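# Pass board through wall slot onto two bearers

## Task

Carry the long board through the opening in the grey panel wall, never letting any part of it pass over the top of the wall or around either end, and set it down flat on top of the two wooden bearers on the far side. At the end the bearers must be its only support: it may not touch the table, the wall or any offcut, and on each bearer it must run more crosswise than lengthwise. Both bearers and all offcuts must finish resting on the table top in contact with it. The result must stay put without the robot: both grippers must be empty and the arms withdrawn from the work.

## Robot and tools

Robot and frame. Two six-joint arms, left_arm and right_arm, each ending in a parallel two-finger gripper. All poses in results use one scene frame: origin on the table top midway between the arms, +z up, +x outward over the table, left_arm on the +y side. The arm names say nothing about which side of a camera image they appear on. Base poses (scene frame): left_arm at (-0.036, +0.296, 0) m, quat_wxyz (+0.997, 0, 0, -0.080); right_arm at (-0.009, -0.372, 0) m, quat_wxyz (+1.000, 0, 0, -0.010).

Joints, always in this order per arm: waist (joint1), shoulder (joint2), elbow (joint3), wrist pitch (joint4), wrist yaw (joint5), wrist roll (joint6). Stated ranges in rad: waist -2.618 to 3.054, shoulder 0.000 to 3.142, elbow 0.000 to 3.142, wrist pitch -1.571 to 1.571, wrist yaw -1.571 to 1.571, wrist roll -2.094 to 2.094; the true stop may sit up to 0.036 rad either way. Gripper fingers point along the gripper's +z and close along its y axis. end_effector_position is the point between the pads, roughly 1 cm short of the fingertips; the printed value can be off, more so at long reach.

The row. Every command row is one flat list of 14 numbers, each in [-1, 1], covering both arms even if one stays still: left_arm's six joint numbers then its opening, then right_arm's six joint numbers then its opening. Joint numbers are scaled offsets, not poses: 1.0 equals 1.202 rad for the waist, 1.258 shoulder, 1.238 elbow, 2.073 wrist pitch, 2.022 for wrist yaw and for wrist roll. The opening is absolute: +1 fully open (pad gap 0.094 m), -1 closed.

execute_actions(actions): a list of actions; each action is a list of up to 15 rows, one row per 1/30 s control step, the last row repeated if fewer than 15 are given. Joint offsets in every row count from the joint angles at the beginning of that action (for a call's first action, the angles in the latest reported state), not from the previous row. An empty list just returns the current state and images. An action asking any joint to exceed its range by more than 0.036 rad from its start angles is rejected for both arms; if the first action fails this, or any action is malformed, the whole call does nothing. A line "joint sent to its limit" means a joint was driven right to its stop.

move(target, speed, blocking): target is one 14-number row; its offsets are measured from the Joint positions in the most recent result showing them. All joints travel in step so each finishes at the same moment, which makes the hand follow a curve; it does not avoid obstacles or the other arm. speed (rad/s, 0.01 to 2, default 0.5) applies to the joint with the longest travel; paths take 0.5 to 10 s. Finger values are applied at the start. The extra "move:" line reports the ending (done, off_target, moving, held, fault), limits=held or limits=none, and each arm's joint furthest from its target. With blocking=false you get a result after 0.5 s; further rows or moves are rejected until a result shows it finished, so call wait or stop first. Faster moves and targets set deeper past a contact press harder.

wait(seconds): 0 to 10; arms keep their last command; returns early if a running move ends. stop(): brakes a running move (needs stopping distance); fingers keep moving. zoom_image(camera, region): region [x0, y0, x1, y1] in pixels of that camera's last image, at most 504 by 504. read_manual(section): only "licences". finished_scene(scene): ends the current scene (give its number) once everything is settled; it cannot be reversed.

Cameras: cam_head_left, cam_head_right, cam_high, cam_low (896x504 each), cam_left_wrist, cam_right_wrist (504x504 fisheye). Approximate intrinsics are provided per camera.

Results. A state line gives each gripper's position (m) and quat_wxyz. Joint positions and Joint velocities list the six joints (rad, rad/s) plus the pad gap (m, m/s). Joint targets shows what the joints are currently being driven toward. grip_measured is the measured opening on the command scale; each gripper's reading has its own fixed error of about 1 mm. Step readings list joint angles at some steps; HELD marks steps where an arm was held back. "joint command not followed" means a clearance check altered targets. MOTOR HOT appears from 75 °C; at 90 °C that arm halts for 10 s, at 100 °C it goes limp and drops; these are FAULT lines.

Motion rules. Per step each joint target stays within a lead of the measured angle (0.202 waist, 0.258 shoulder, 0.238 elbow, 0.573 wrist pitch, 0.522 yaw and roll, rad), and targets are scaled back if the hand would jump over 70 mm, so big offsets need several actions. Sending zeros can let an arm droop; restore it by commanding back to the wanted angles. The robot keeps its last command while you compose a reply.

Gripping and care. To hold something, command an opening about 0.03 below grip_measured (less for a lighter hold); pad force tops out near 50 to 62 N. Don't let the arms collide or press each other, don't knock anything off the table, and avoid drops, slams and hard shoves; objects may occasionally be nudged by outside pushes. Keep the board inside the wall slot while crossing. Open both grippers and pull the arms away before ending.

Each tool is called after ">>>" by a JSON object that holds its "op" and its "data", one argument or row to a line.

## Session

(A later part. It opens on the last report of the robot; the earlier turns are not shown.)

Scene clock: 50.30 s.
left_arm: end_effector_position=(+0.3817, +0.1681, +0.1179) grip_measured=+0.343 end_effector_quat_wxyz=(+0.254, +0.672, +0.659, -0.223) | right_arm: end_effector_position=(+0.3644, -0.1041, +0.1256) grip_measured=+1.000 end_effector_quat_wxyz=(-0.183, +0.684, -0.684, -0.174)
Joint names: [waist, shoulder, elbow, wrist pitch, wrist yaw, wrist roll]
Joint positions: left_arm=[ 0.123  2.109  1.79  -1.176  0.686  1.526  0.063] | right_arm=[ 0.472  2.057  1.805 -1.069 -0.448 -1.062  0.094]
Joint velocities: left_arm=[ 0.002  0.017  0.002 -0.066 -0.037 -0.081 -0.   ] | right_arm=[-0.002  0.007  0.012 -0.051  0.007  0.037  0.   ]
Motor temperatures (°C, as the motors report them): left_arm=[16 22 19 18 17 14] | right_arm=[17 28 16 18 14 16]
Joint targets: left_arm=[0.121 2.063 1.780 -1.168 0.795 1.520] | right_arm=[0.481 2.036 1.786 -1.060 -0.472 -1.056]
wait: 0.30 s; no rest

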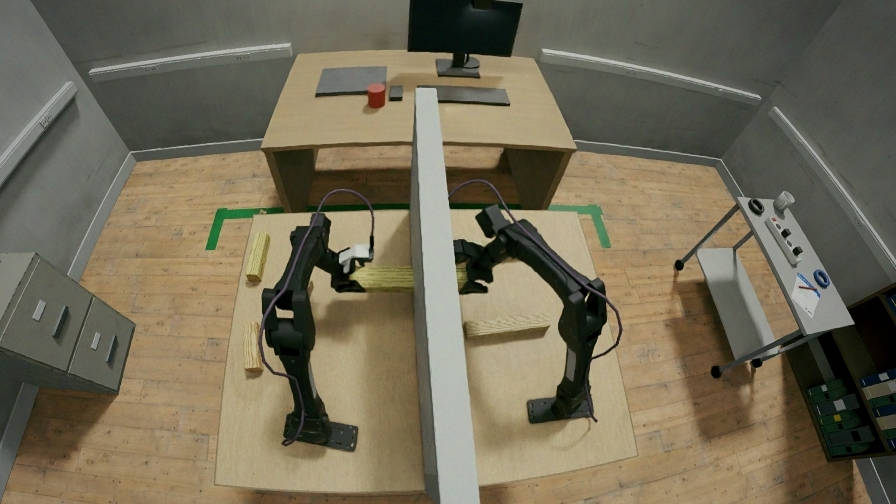

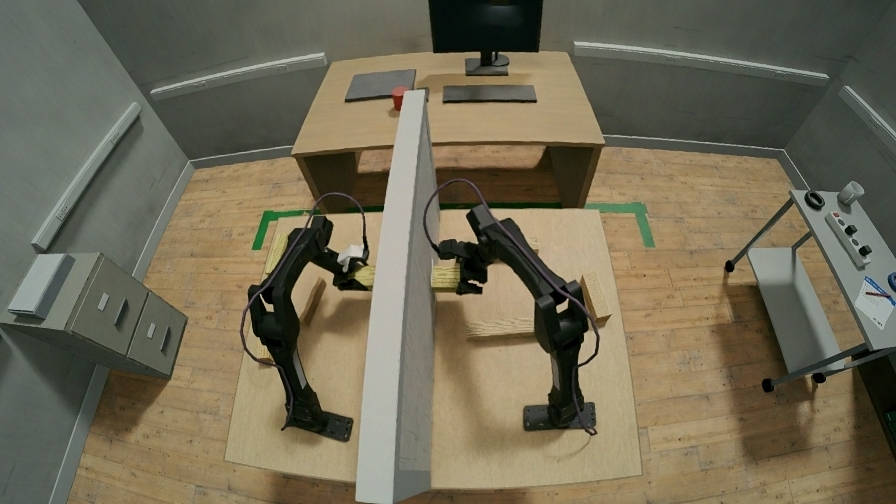

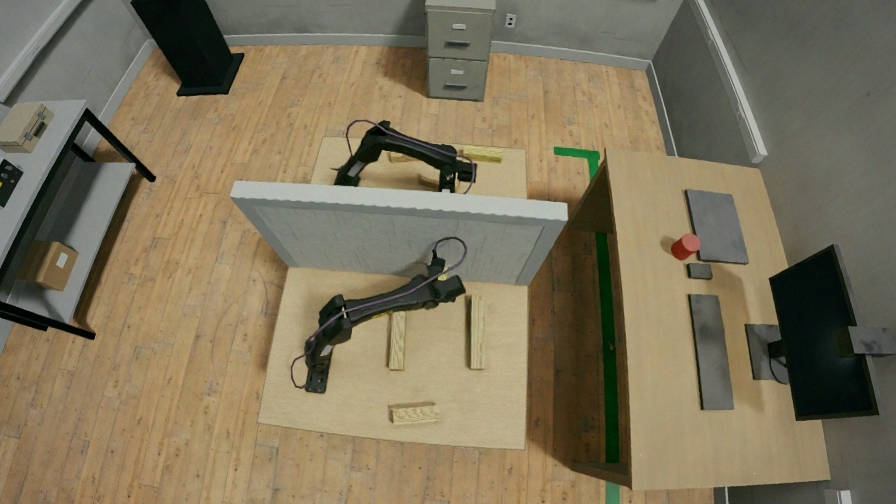

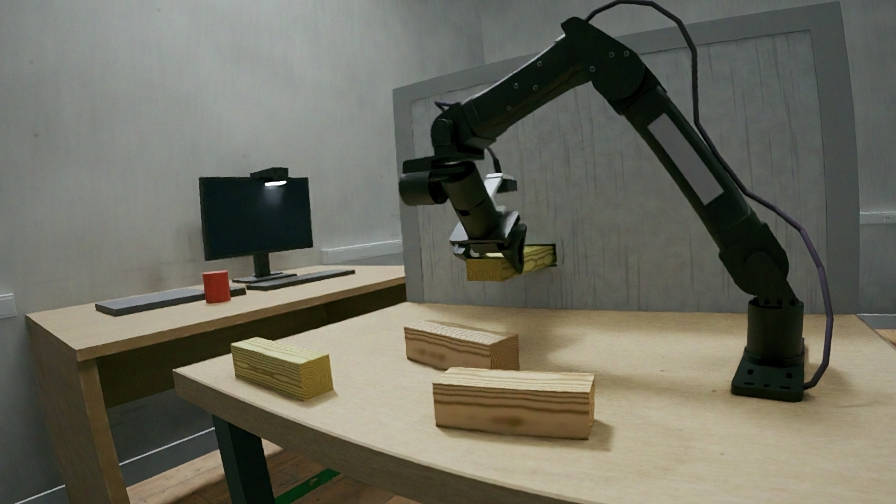

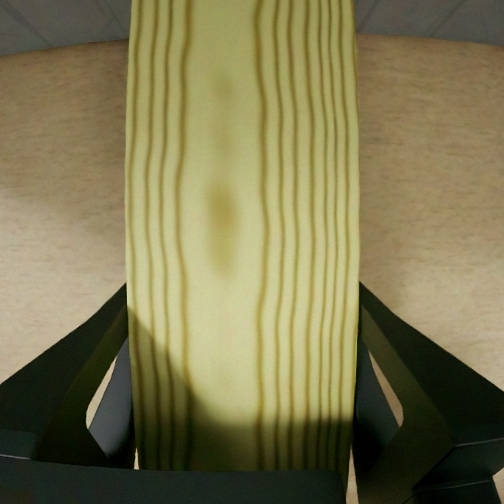

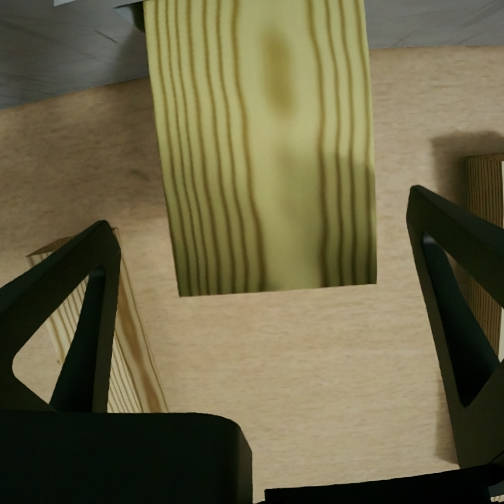

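>>> {"op": "execute_actions", "data": {
  "actions": []
}}

Scene clock: 51.07 s.
left_arm: end_effector_position=(+0.3818, +0.1681, +0.1179) grip_measured=+0.343 end_effector_quat_wxyz=(+0.254, +0.672, +0.659, -0.223) | right_arm: end_effector_position=(+0.3644, -0.1041, +0.1256) grip_measured=+1.000 end_effector_quat_wxyz=(-0.183, +0.684, -0.684, -0.174)
Joint names: [waist, shoulder, elbow, wrist pitch, wrist yaw, wrist roll]
Joint positions: left_arm=[ 0.123  2.109  1.79  -1.176  0.686  1.526  0.063] | right_arm=[ 0.472  2.057  1.805 -1.068 -0.448 -1.062  0.094]
Joint velocities: left_arm=[ 0.002  0.012 -0.007  0.066  0.037 -0.037 -0.   ] | right_arm=[-0.002 -0.002 -0.007 -0.051  0.022  0.007  0.   ]
Motor temperatures (°C, as the motors report them): left_arm=[16 23 19 18 17 14] | right_arm=[17 28 16 18 14 16]
Joint targets: left_arm=[0.121 2.063 1.780 -1.168 0.795 1.520] | right_arm=[0.481 2.036 1.786 -1.060 -0.472 -1.056]

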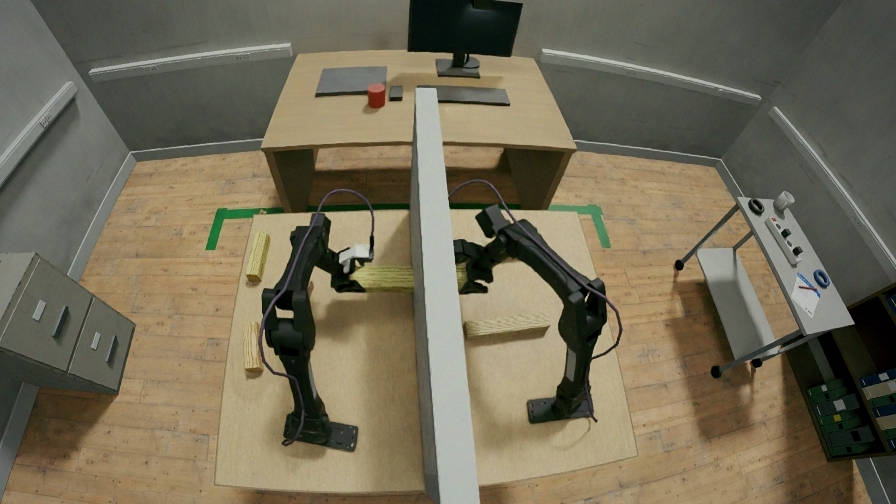

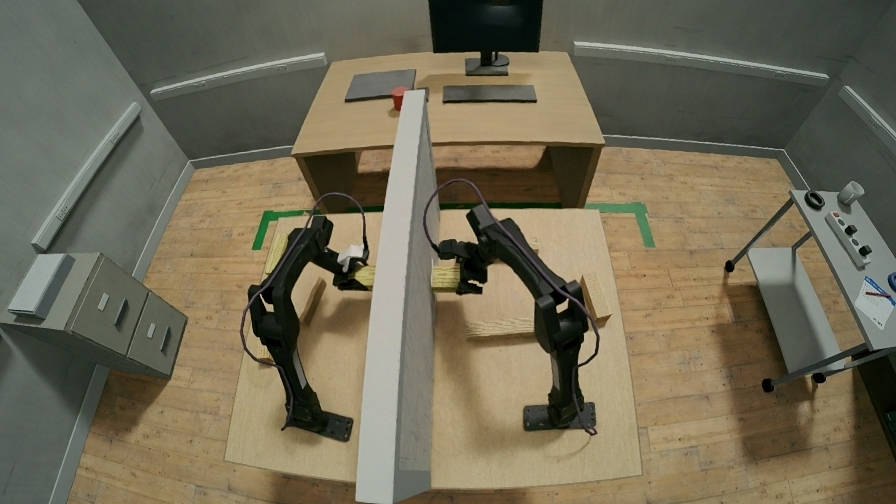

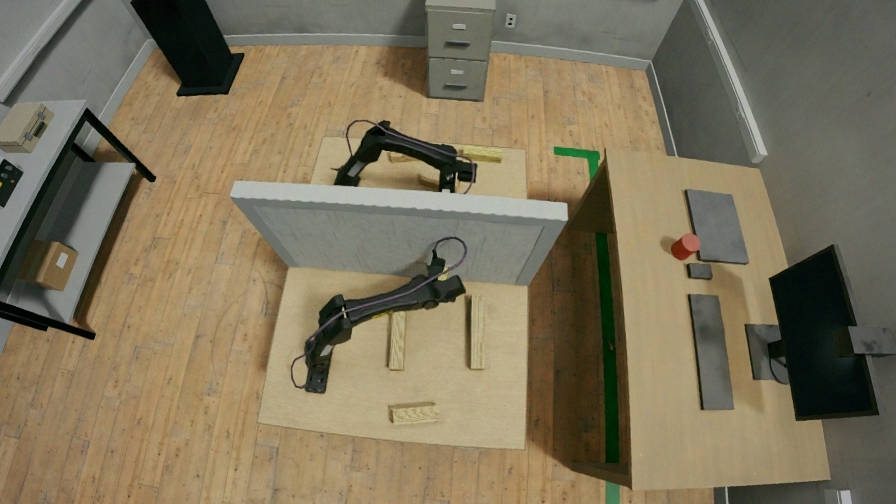

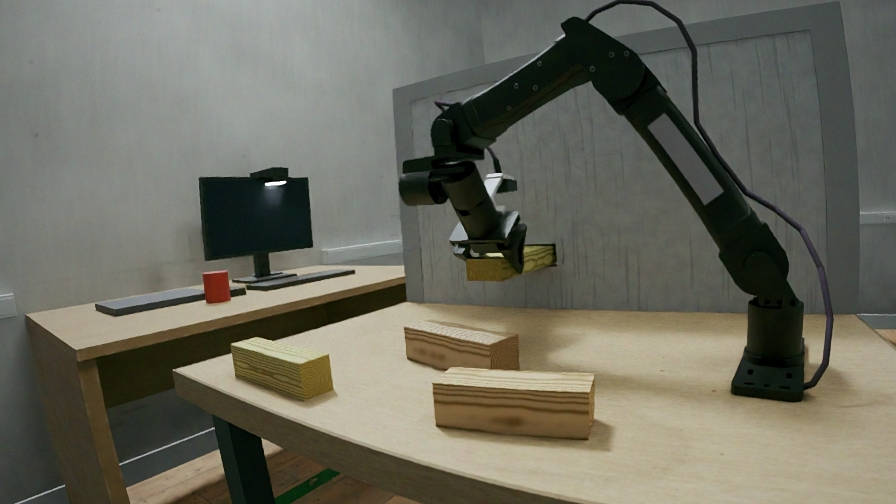

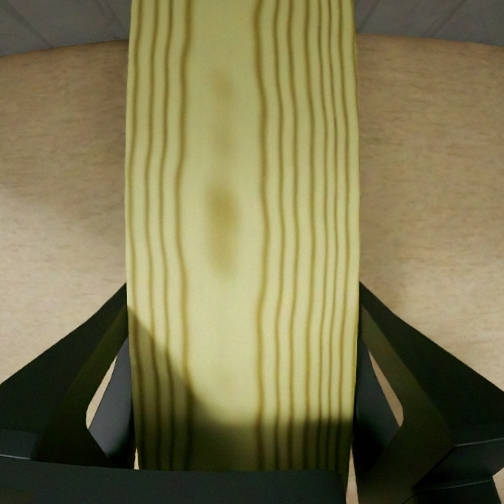

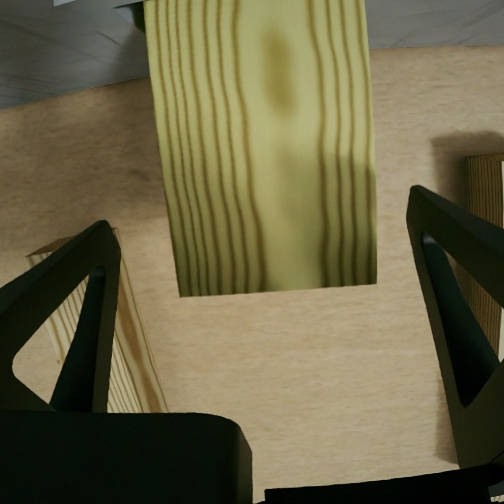

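>>> {"op": "zoom_image", "data": {
  "camera": "cam_head_left",
  "region": [310, 220, 510, 320]
}}

>>> {"op": "zoom_image", "data": {
  "camera": "cam_head_right",
  "region": [310, 220, 510, 320]
}}

Region (310, 220, 510, 320) of cam_head_left's 896x504 image, scaled by 2.520, with more detail than that image has.

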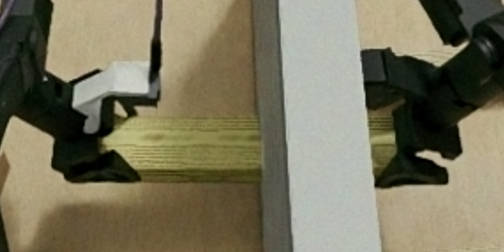

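Region (310, 220, 510, 320) of cam_head_right's 896x504 image, scaled by 2.520, with more detail than that image has.

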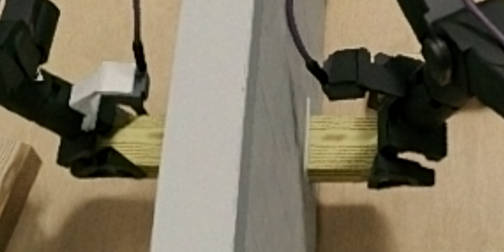

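>>> {"op": "execute_actions", "data": {
  "actions": [
    [
[-0.0432,-0.0408,-0.0114,0.0126,0.0571,-0.0171,0.24,0.0075,-0.0167,-0.0192,0.0068,-0.0119,0.0030,1],
[-0.0541,-0.0435,-0.0141,0.0235,0.0548,-0.0330,0.24,0.0075,-0.0167,-0.0226,0.0102,-0.0119,0.0030,1],
[-0.0665,-0.0463,-0.0171,0.0356,0.0519,-0.0505,0.24,0.0075,-0.0167,-0.0267,0.0139,-0.0119,0.0030,1],
[-0.0798,-0.0489,-0.0200,0.0483,0.0483,-0.0687,0.24,0.0075,-0.0167,-0.0314,0.0178,-0.0119,0.0030,1],
[-0.0934,-0.0510,-0.0224,0.0607,0.0444,-0.0866,0.24,0.0075,-0.0167,-0.0364,0.0217,-0.0119,0.0030,1],
[-0.1066,-0.0523,-0.0240,0.0724,0.0403,-0.1034,0.24,0.0075,-0.0167,-0.0414,0.0253,-0.0119,0.0030,1],
[-0.1187,-0.0527,-0.0247,0.0827,0.0361,-0.1182,0.24,0.0075,-0.0167,-0.0463,0.0285,-0.0119,0.0030,1],
[-0.1291,-0.0521,-0.0244,0.0911,0.0322,-0.1303,0.24,0.0075,-0.0167,-0.0506,0.0311,-0.0119,0.0030,1],
[-0.1373,-0.0525,-0.0242,0.0971,0.0287,-0.1391,0.24,0.0075,-0.0167,-0.0543,0.0331,-0.0119,0.0030,1],
[-0.1429,-0.0525,-0.0242,0.1013,0.0257,-0.1441,0.24,0.0075,-0.0167,-0.0572,0.0342,-0.0119,0.0030,1],
[-0.1456,-0.0525,-0.0242,0.1029,0.0236,-0.1450,0.24,0.0075,-0.0167,-0.0591,0.0345,-0.0119,0.0030,1],
[-0.1452,-0.0525,-0.0242,0.1018,0.0223,-0.1419,0.24,0.0075,-0.0167,-0.0599,0.0338,-0.0119,0.0030,1],
[-0.1418,-0.0525,-0.0242,0.0981,0.0219,-0.1349,0.24,0.0075,-0.0167,-0.0595,0.0324,-0.0119,0.0030,1],
[-0.1356,-0.0525,-0.0242,0.0919,0.0225,-0.1244,0.24,0.0075,-0.0167,-0.0594,0.0302,-0.0119,0.0030,1],
[-0.1601,-0.0525,-0.0242,0.0919,0.0364,-0.1244,0.24,0.0075,-0.0167,-0.0594,0.0302,-0.0119,0.0030,1]
]
  ]
}}

>>> {"op": "wait", "data": {
  "seconds": 0.3
}}

Scene clock: 56.00 s.
left_arm: end_effector_position=(+0.3781, +0.0878, +0.1209) grip_measured=+0.343 end_effector_quat_wxyz=(+0.257, +0.672, +0.657, -0.225) | right_arm: end_effector_position=(+0.3625, -0.1049, +0.1119) grip_measured=+1.000 end_effector_quat_wxyz=(-0.181, +0.684, -0.685, -0.175)
Joint names: [waist, shoulder, elbow, wrist pitch, wrist yaw, wrist roll]
Joint positions: left_arm=[-0.068  2.092  1.767 -1.016  0.664  1.286  0.063] | right_arm=[ 0.472  2.054  1.747 -1.017 -0.449 -1.062  0.094]
Joint velocities: left_arm=[ 0.017 -0.002 -0.002 -0.022 -0.037 -0.051  0.   ] | right_arm=[ 0.012 -0.012  0.012  0.081 -0.007 -0.022  0.   ]
Motor temperatures (°C, as the motors report them): left_arm=[16 24 18 18 18 14] | right_arm=[17 28 16 18 14 16]
Joint targets: left_arm=[-0.070 2.043 1.760 -0.985 0.760 1.274] | right_arm=[0.481 2.035 1.731 -1.006 -0.473 -1.056]
Step readings (joint positions):
0: left_arm=[0.123 2.109 1.790 -1.176 0.686 1.526] | right_arm=[0.472 2.057 1.805 -1.068 -0.448 -1.062]
1: left_arm=[0.119 2.109 1.790 -1.174 0.686 1.522] | right_arm=[0.472 2.057 1.805 -1.068 -0.448 -1.062]
2: left_arm=[0.113 2.109 1.790 -1.171 0.685 1.512] | right_arm=[0.472 2.057 1.805 -1.066 -0.448 -1.062]
4: left_arm=[0.086 2.104 1.781 -1.147 0.683 1.477] | right_arm=[0.472 2.055 1.797 -1.055 -0.449 -1.062]
8: left_arm=[0.004 2.094 1.767 -1.080 0.671 1.376] | right_arm=[0.472 2.054 1.770 -1.033 -0.449 -1.062]
15: Joint positions above

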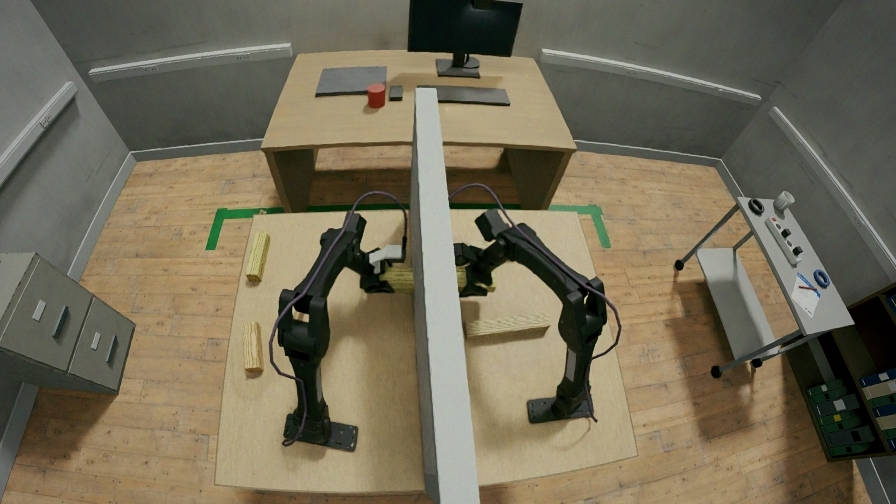

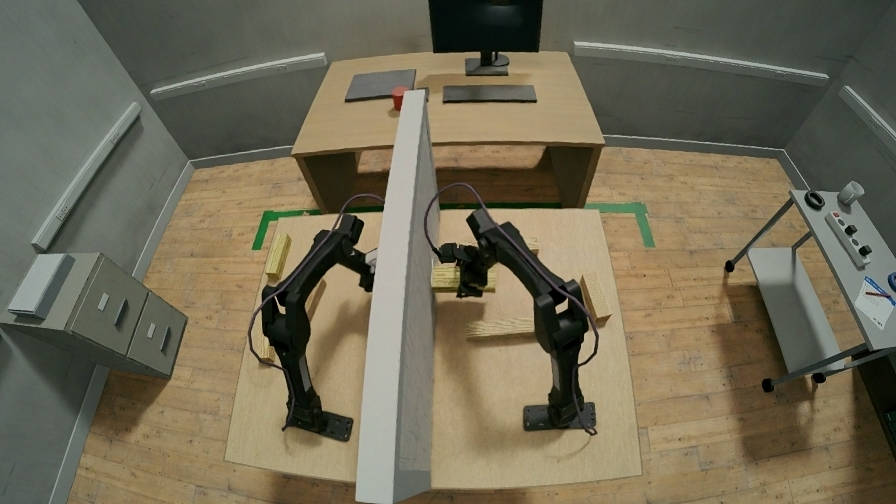

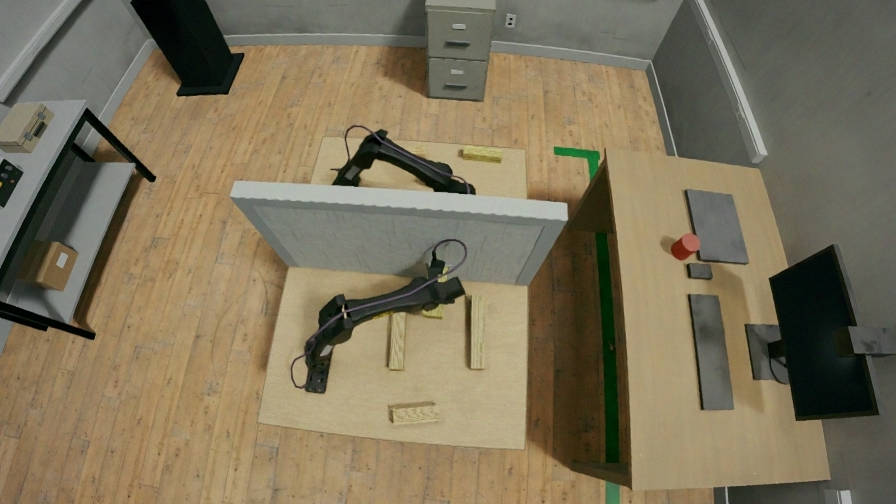

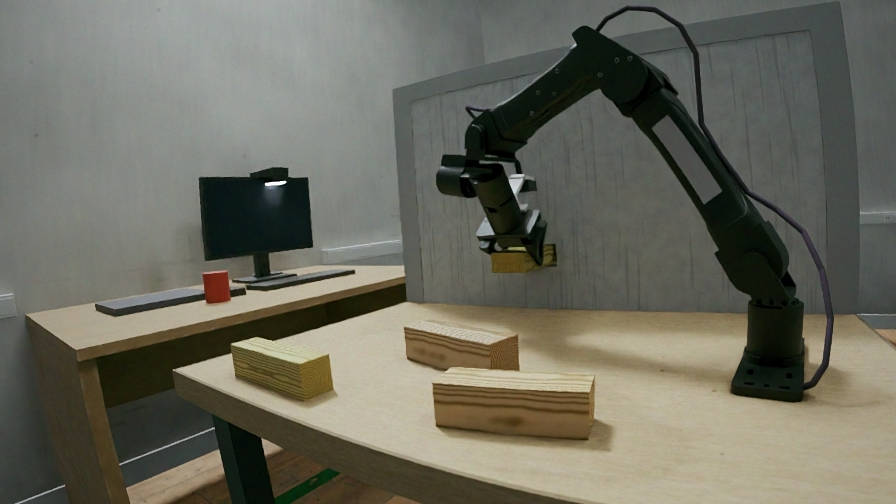

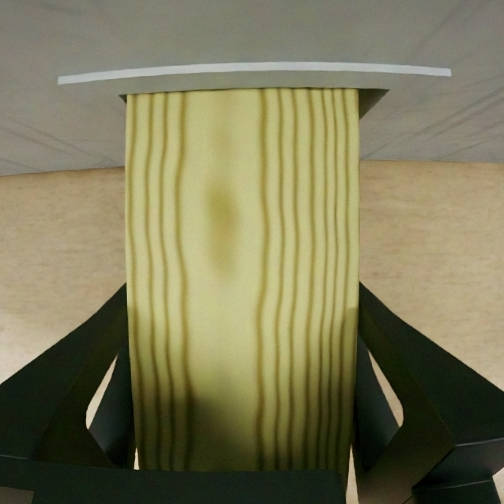

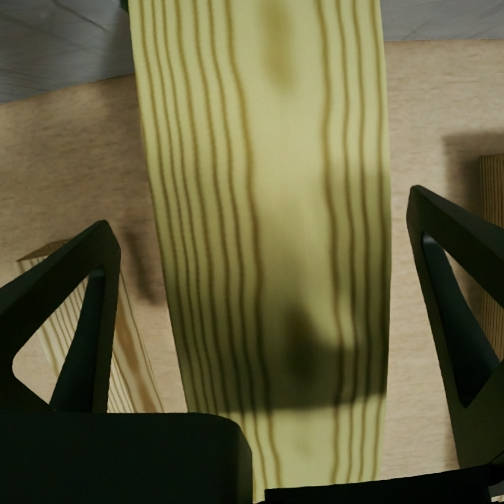

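Scene clock: 56.30 s.
left_arm: end_effector_position=(+0.3786, +0.0882, +0.1208) grip_measured=+0.343 end_effector_quat_wxyz=(+0.257, +0.671, +0.659, -0.225) | right_arm: end_effector_position=(+0.3631, -0.1046, +0.1120) grip_measured=+1.000 end_effector_quat_wxyz=(-0.182, +0.684, -0.684, -0.174)
Joint names: [waist, shoulder, elbow, wrist pitch, wrist yaw, wrist roll]
Joint positions: left_arm=[-0.067  2.092  1.767 -1.014  0.663  1.281  0.063] | right_arm=[ 0.472  2.054  1.747 -1.014 -0.449 -1.062  0.094]
Joint velocities: left_arm=[-0.002 -0.032 -0.012  0.051 -0.007  0.022 -0.001] | right_arm=[-0.002 -0.002  0.007 -0.051  0.007  0.007  0.   ]
Motor temperatures (°C, as the motors report them): left_arm=[16 24 18 18 18 14] | right_arm=[17 28 16 18 14 16]
Joint targets: left_arm=[-0.070 2.043 1.760 -0.985 0.760 1.274] | right_arm=[0.481 2.035 1.731 -1.006 -0.473 -1.056]
wait: 0.30 s; no rest

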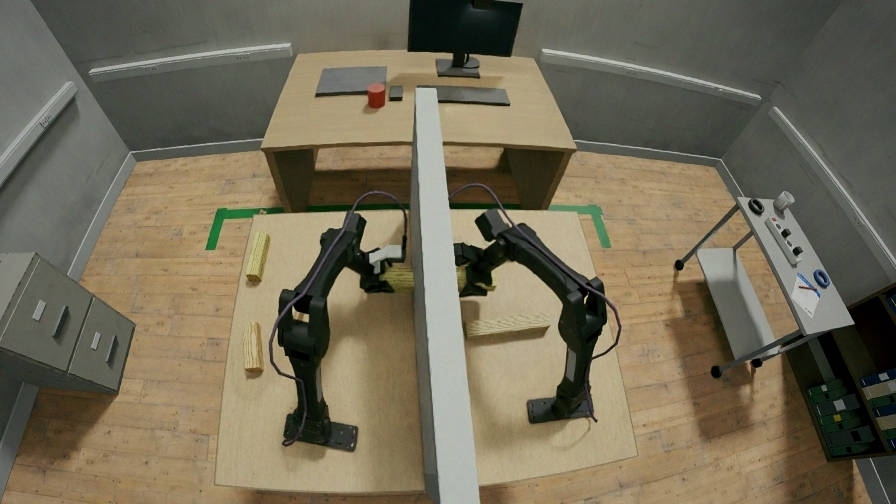

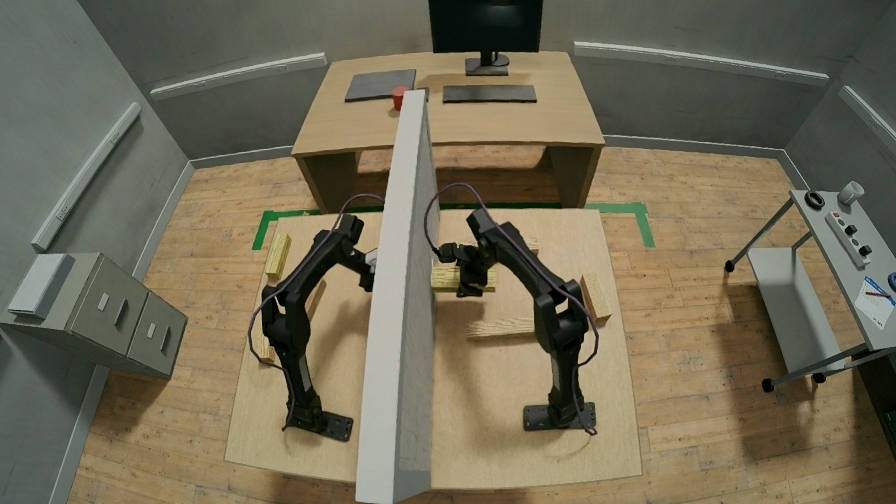

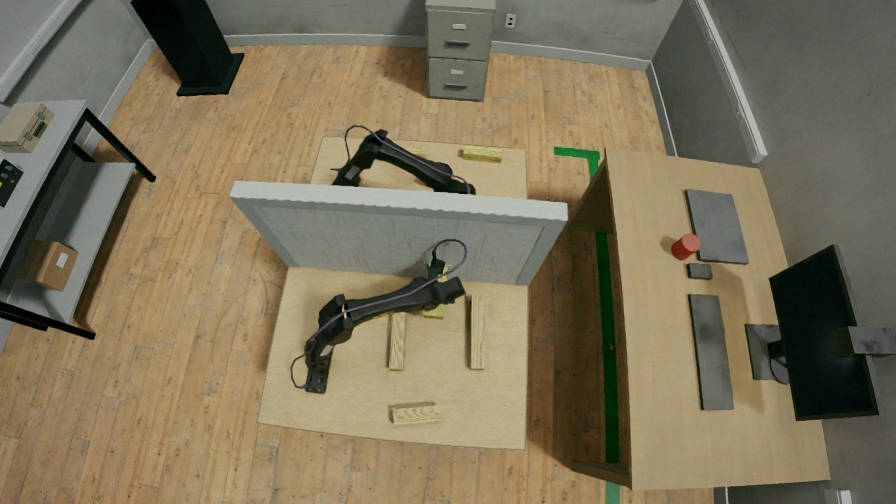

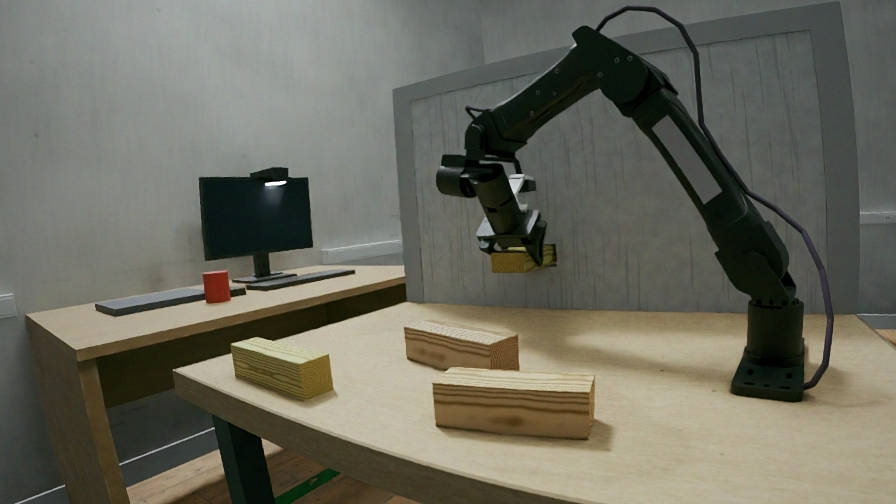

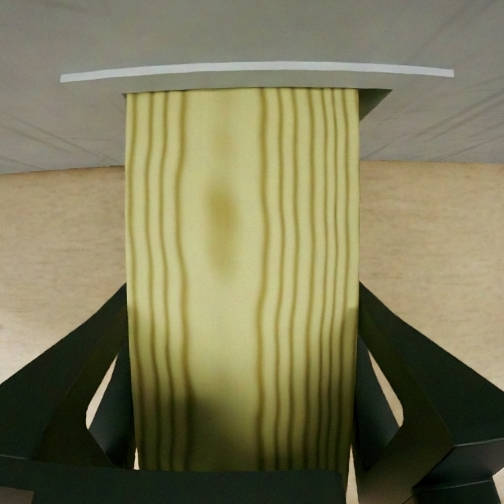

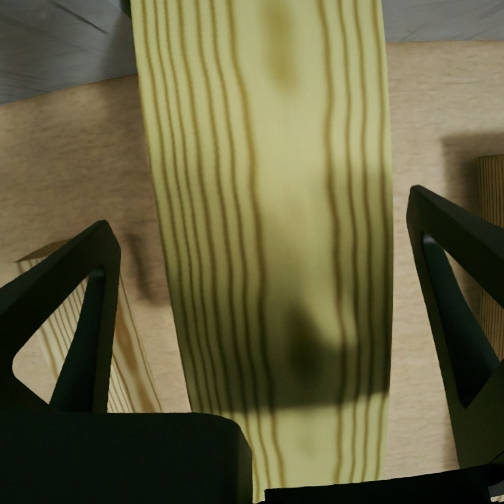

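>>> {"op": "zoom_image", "data": {
  "camera": "cam_low",
  "region": [500, 235, 570, 275]
}}

>>> {"op": "zoom_image", "data": {
  "camera": "cam_head_right",
  "region": [410, 230, 530, 310]
}}

>>> {"op": "zoom_image", "data": {
  "camera": "cam_high",
  "region": [380, 240, 500, 330]
}}

Region (500, 235, 570, 275) of cam_low's 896x504 image, scaled by 7.200, with more detail than that image has; it fills the top 288 rows of this view, and the rest is white.

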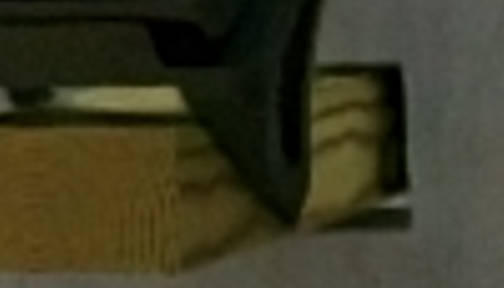

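Region (410, 230, 530, 310) of cam_head_right's 896x504 image, scaled by 4.200, with more detail than that image has.

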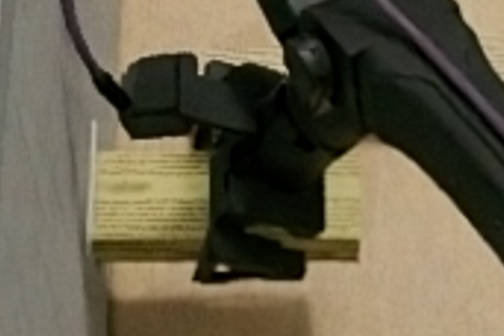

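Region (380, 240, 500, 330) of cam_high's 896x504 image, scaled by 4.200, with more detail than that image has; it fills the top 378 rows of this view, and the rest is white.

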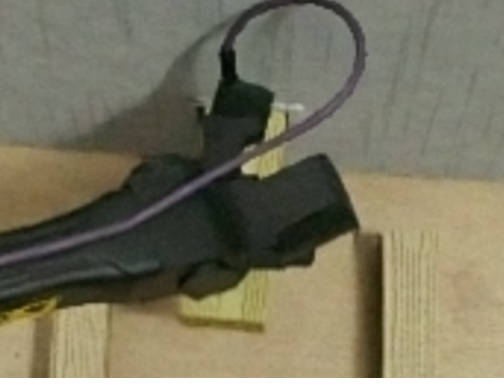

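>>> {"op": "execute_actions", "data": {
  "actions": [
    [
[-0.0025,-0.0419,-0.0109,0.0162,0.0480,-0.0035,0.24,0.0075,-0.0119,-0.0184,0.0074,-0.0119,0.0030,1],
[-0.0025,-0.0438,-0.0152,0.0186,0.0480,-0.0035,0.24,0.0075,-0.0119,-0.0221,0.0113,-0.0119,0.0030,1],
[-0.0025,-0.0458,-0.0198,0.0210,0.0480,-0.0035,0.24,0.0075,-0.0119,-0.0263,0.0151,-0.0119,0.0030,0.95],
[-0.0025,-0.0477,-0.0243,0.0230,0.0480,-0.0035,0.24,0.0075,-0.0119,-0.0302,0.0184,-0.0119,0.0030,0.88],
[-0.0025,-0.0491,-0.0281,0.0245,0.0480,-0.0035,0.24,0.0075,-0.0119,-0.0336,0.0207,-0.0119,0.0030,0.80],
[-0.0025,-0.0501,-0.0307,0.0252,0.0480,-0.0035,0.24,0.0075,-0.0119,-0.0359,0.0218,-0.0119,0.0030,0.72],
[-0.0025,-0.0503,-0.0317,0.0250,0.0480,-0.0035,0.24,0.0075,-0.0119,-0.0368,0.0216,-0.0119,0.0030,0.64],
[-0.0025,-0.0499,-0.0313,0.0240,0.0480,-0.0035,0.24,0.0075,-0.0119,-0.0364,0.0200,-0.0119,0.0030,0.56],
[-0.0025,-0.0502,-0.0310,0.0223,0.0480,-0.0035,0.24,0.0075,-0.0119,-0.0362,0.0173,-0.0119,0.0030,0.49],
[-0.0025,-0.0502,-0.0310,0.0223,0.0480,-0.0035,0.24,0.0075,-0.0119,-0.0362,0.0173,-0.0119,0.0030,0.43],
[-0.0025,-0.0502,-0.0310,0.0223,0.0480,-0.0035,0.24,0.0075,-0.0119,-0.0362,0.0173,-0.0119,0.0030,0.39],
[-0.0025,-0.0502,-0.0310,0.0223,0.0480,-0.0035,0.24,0.0075,-0.0119,-0.0362,0.0173,-0.0119,0.0030,0.35],
[-0.0025,-0.0502,-0.0310,0.0223,0.0480,-0.0035,0.24,0.0075,-0.0119,-0.0362,0.0173,-0.0119,0.0030,0.31],
[-0.0025,-0.0502,-0.0310,0.0223,0.0480,-0.0035,0.24,0.0075,-0.0119,-0.0362,0.0173,-0.0119,0.0030,0.27],
[-0.0025,-0.0502,-0.0310,0.0223,0.0480,-0.0035,0.24,0.0075,-0.0119,-0.0362,0.0173,-0.0119,0.0030,0.24]
]
  ]
}}

>>> {"op": "wait", "data": {
  "seconds": 0.3
}}

Scene clock: 58.33 s.
left_arm: end_effector_position=(+0.3735, +0.0892, +0.1167) grip_measured=+0.343 end_effector_quat_wxyz=(+0.254, +0.670, +0.660, -0.227) | right_arm: end_effector_position=(+0.3632, -0.1045, +0.1049) grip_measured=+0.348 end_effector_quat_wxyz=(-0.184, +0.683, -0.685, -0.174)
Joint names: [waist, shoulder, elbow, wrist pitch, wrist yaw, wrist roll]
Joint positions: left_arm=[-0.067  2.079  1.731 -1.     0.664  1.281  0.063] | right_arm=[ 0.472  2.054  1.718 -0.982 -0.449 -1.059  0.063]
Joint velocities: left_arm=[ 0.002 -0.022 -0.002 -0.051 -0.037  0.007 -0.001] | right_arm=[ 0.007 -0.002 -0.002 -0.007  0.037 -0.022 -0.002]
Motor temperatures (°C, as the motors report them): left_arm=[16 25 18 18 18 14] | right_arm=[17 28 16 18 14 16]
Joint targets: left_arm=[-0.070 2.029 1.728 -0.968 0.760 1.274] | right_arm=[0.481 2.039 1.703 -0.978 -0.473 -1.056]
Step readings (joint positions):
0: left_arm=[-0.067 2.092 1.767 -1.014 0.663 1.280] | right_arm=[0.472 2.054 1.747 -1.014 -0.449 -1.062]
1: left_arm=[-0.067 2.092 1.767 -1.014 0.663 1.280] | right_arm=[0.472 2.054 1.747 -1.013 -0.449 -1.062]
2: left_arm=[-0.067 2.091 1.764 -1.011 0.663 1.280] | right_arm=[0.472 2.054 1.747 -1.011 -0.449 -1.062]
4: left_arm=[-0.067 2.086 1.753 -1.003 0.663 1.279] | right_arm=[0.472 2.054 1.741 -1.001 -0.450 -1.062]
8: left_arm=[-0.067 2.079 1.734 -1.000 0.663 1.279] | right_arm=[0.472 2.054 1.721 -0.988 -0.450 -1.062]
15: Joint positions above

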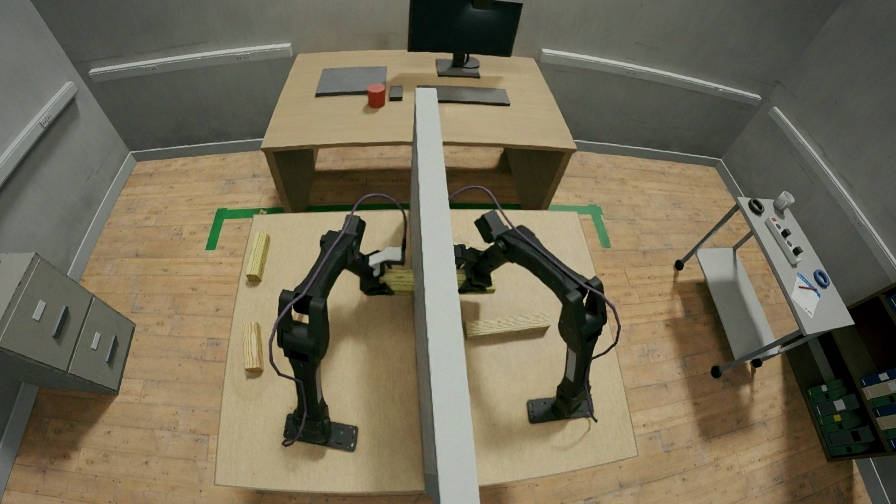

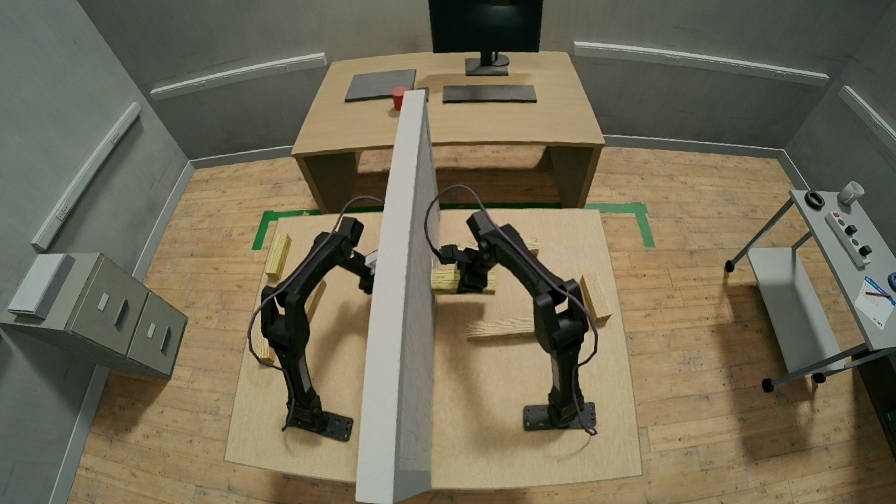

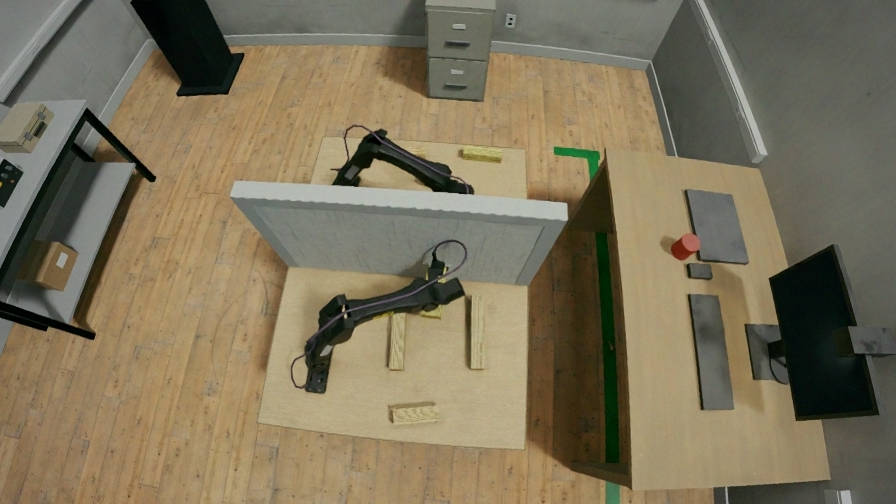

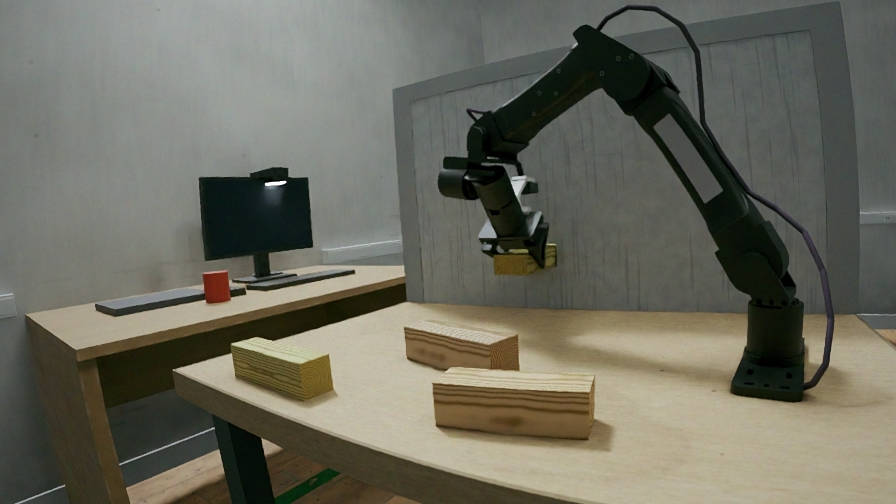

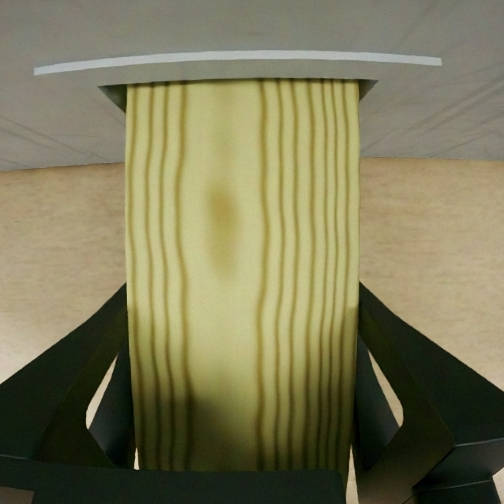

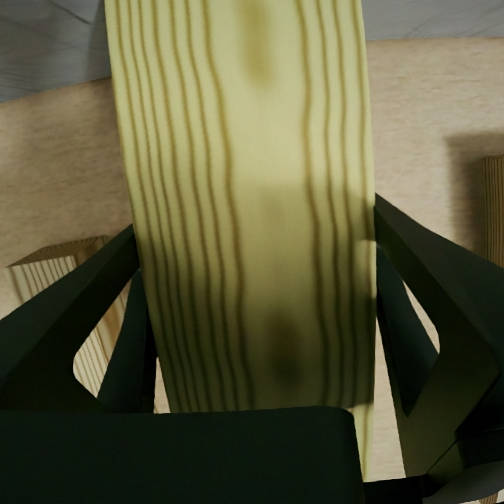

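Scene clock: 58.63 s.
left_arm: end_effector_position=(+0.3735, +0.0892, +0.1167) grip_measured=+0.343 end_effector_quat_wxyz=(+0.254, +0.670, +0.660, -0.227) | right_arm: end_effector_position=(+0.3632, -0.1045, +0.1049) grip_measured=+0.348 end_effector_quat_wxyz=(-0.184, +0.683, -0.685, -0.174)
Joint names: [waist, shoulder, elbow, wrist pitch, wrist yaw, wrist roll]
Joint positions: left_arm=[-0.067  2.079  1.731 -1.     0.664  1.281  0.063] | right_arm=[ 0.472  2.054  1.718 -0.982 -0.449 -1.059  0.063]
Joint velocities: left_arm=[ 0.002  0.007 -0.002 -0.037  0.037 -0.037  0.001] | right_arm=[-0.007 -0.002  0.002  0.022  0.066 -0.022  0.   ]
Motor temperatures (°C, as the motors report them): left_arm=[16 25 18 18 18 14] | right_arm=[17 28 16 18 14 16]
Joint targets: left_arm=[-0.070 2.029 1.728 -0.968 0.760 1.274] | right_arm=[0.481 2.039 1.703 -0.978 -0.473 -1.056]
wait: 0.30 s; at rest by 0.17 s

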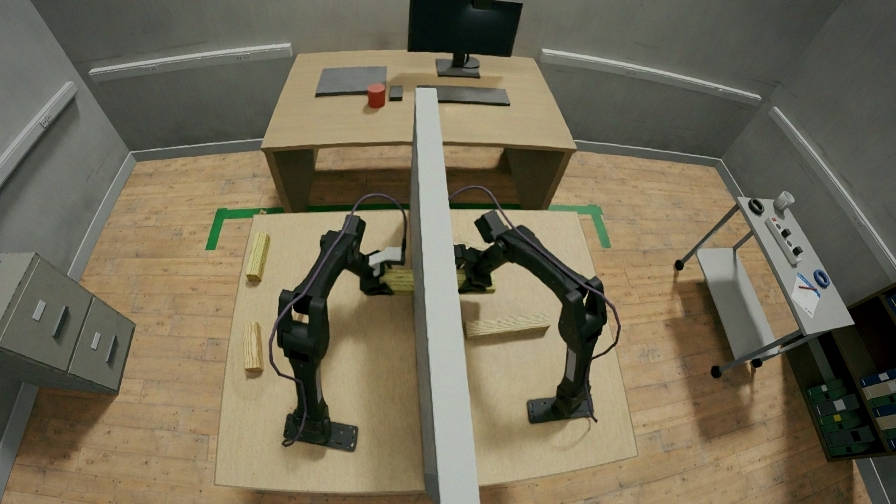

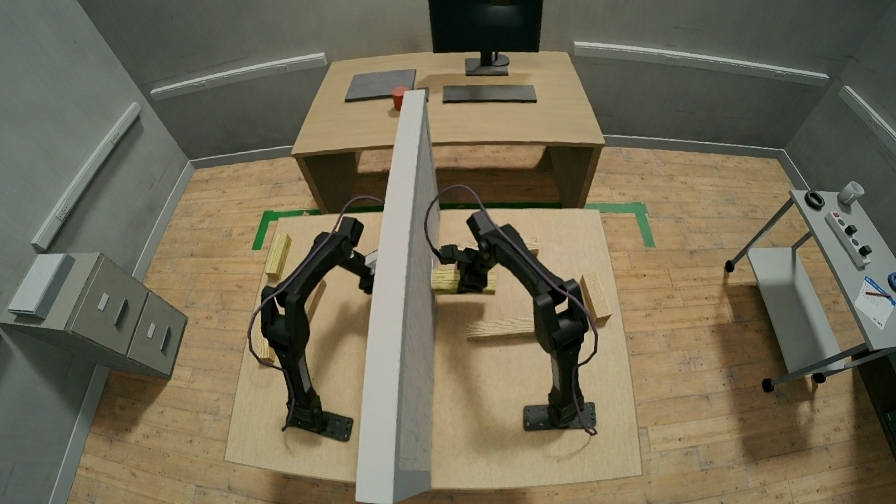

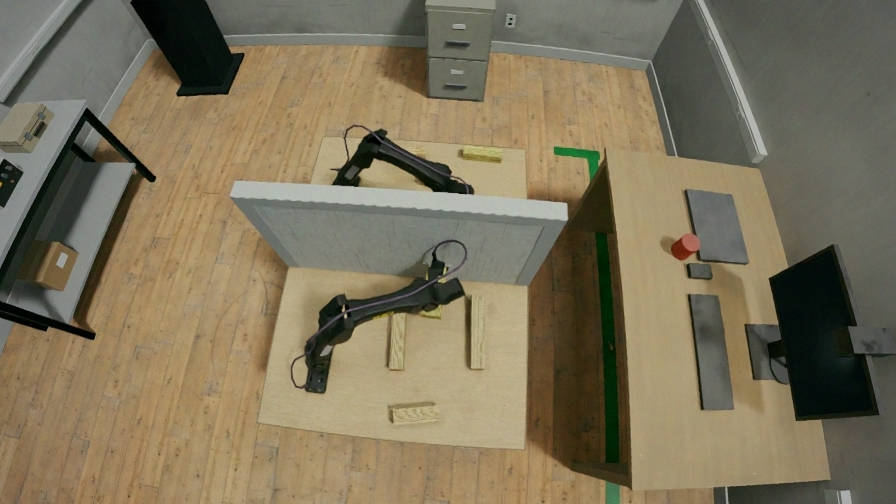

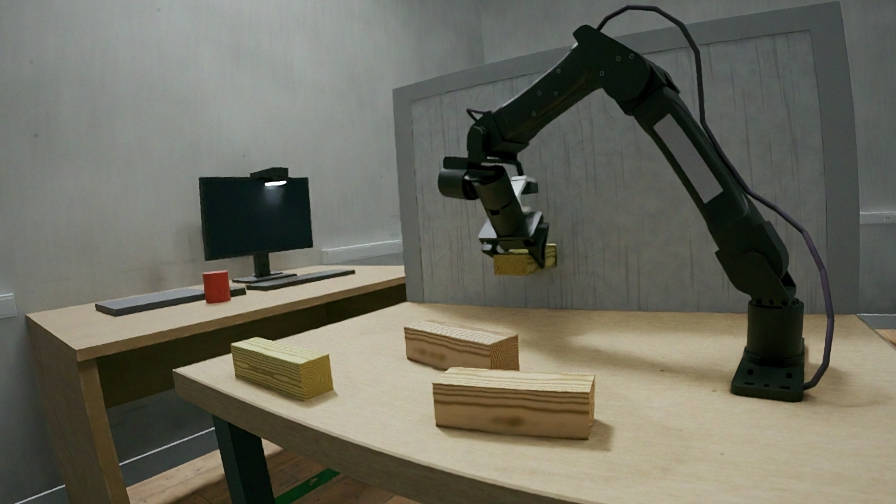

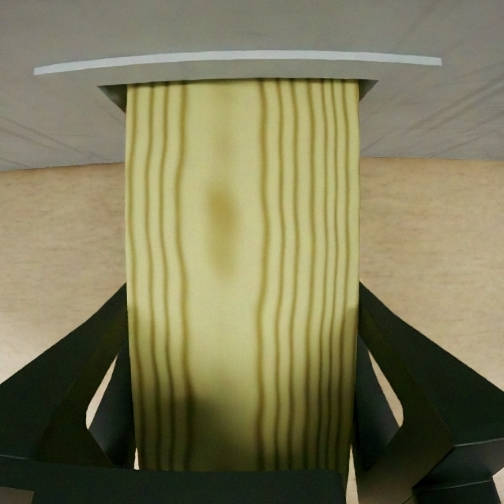

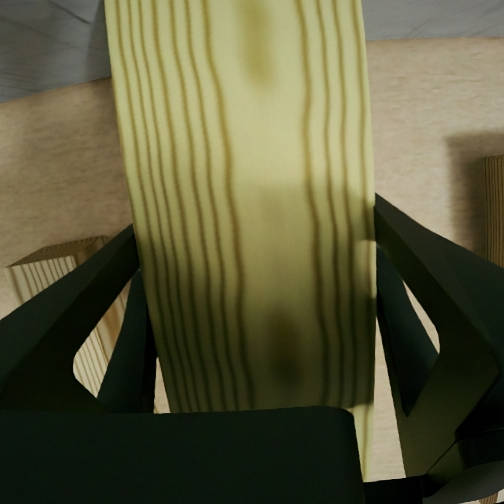

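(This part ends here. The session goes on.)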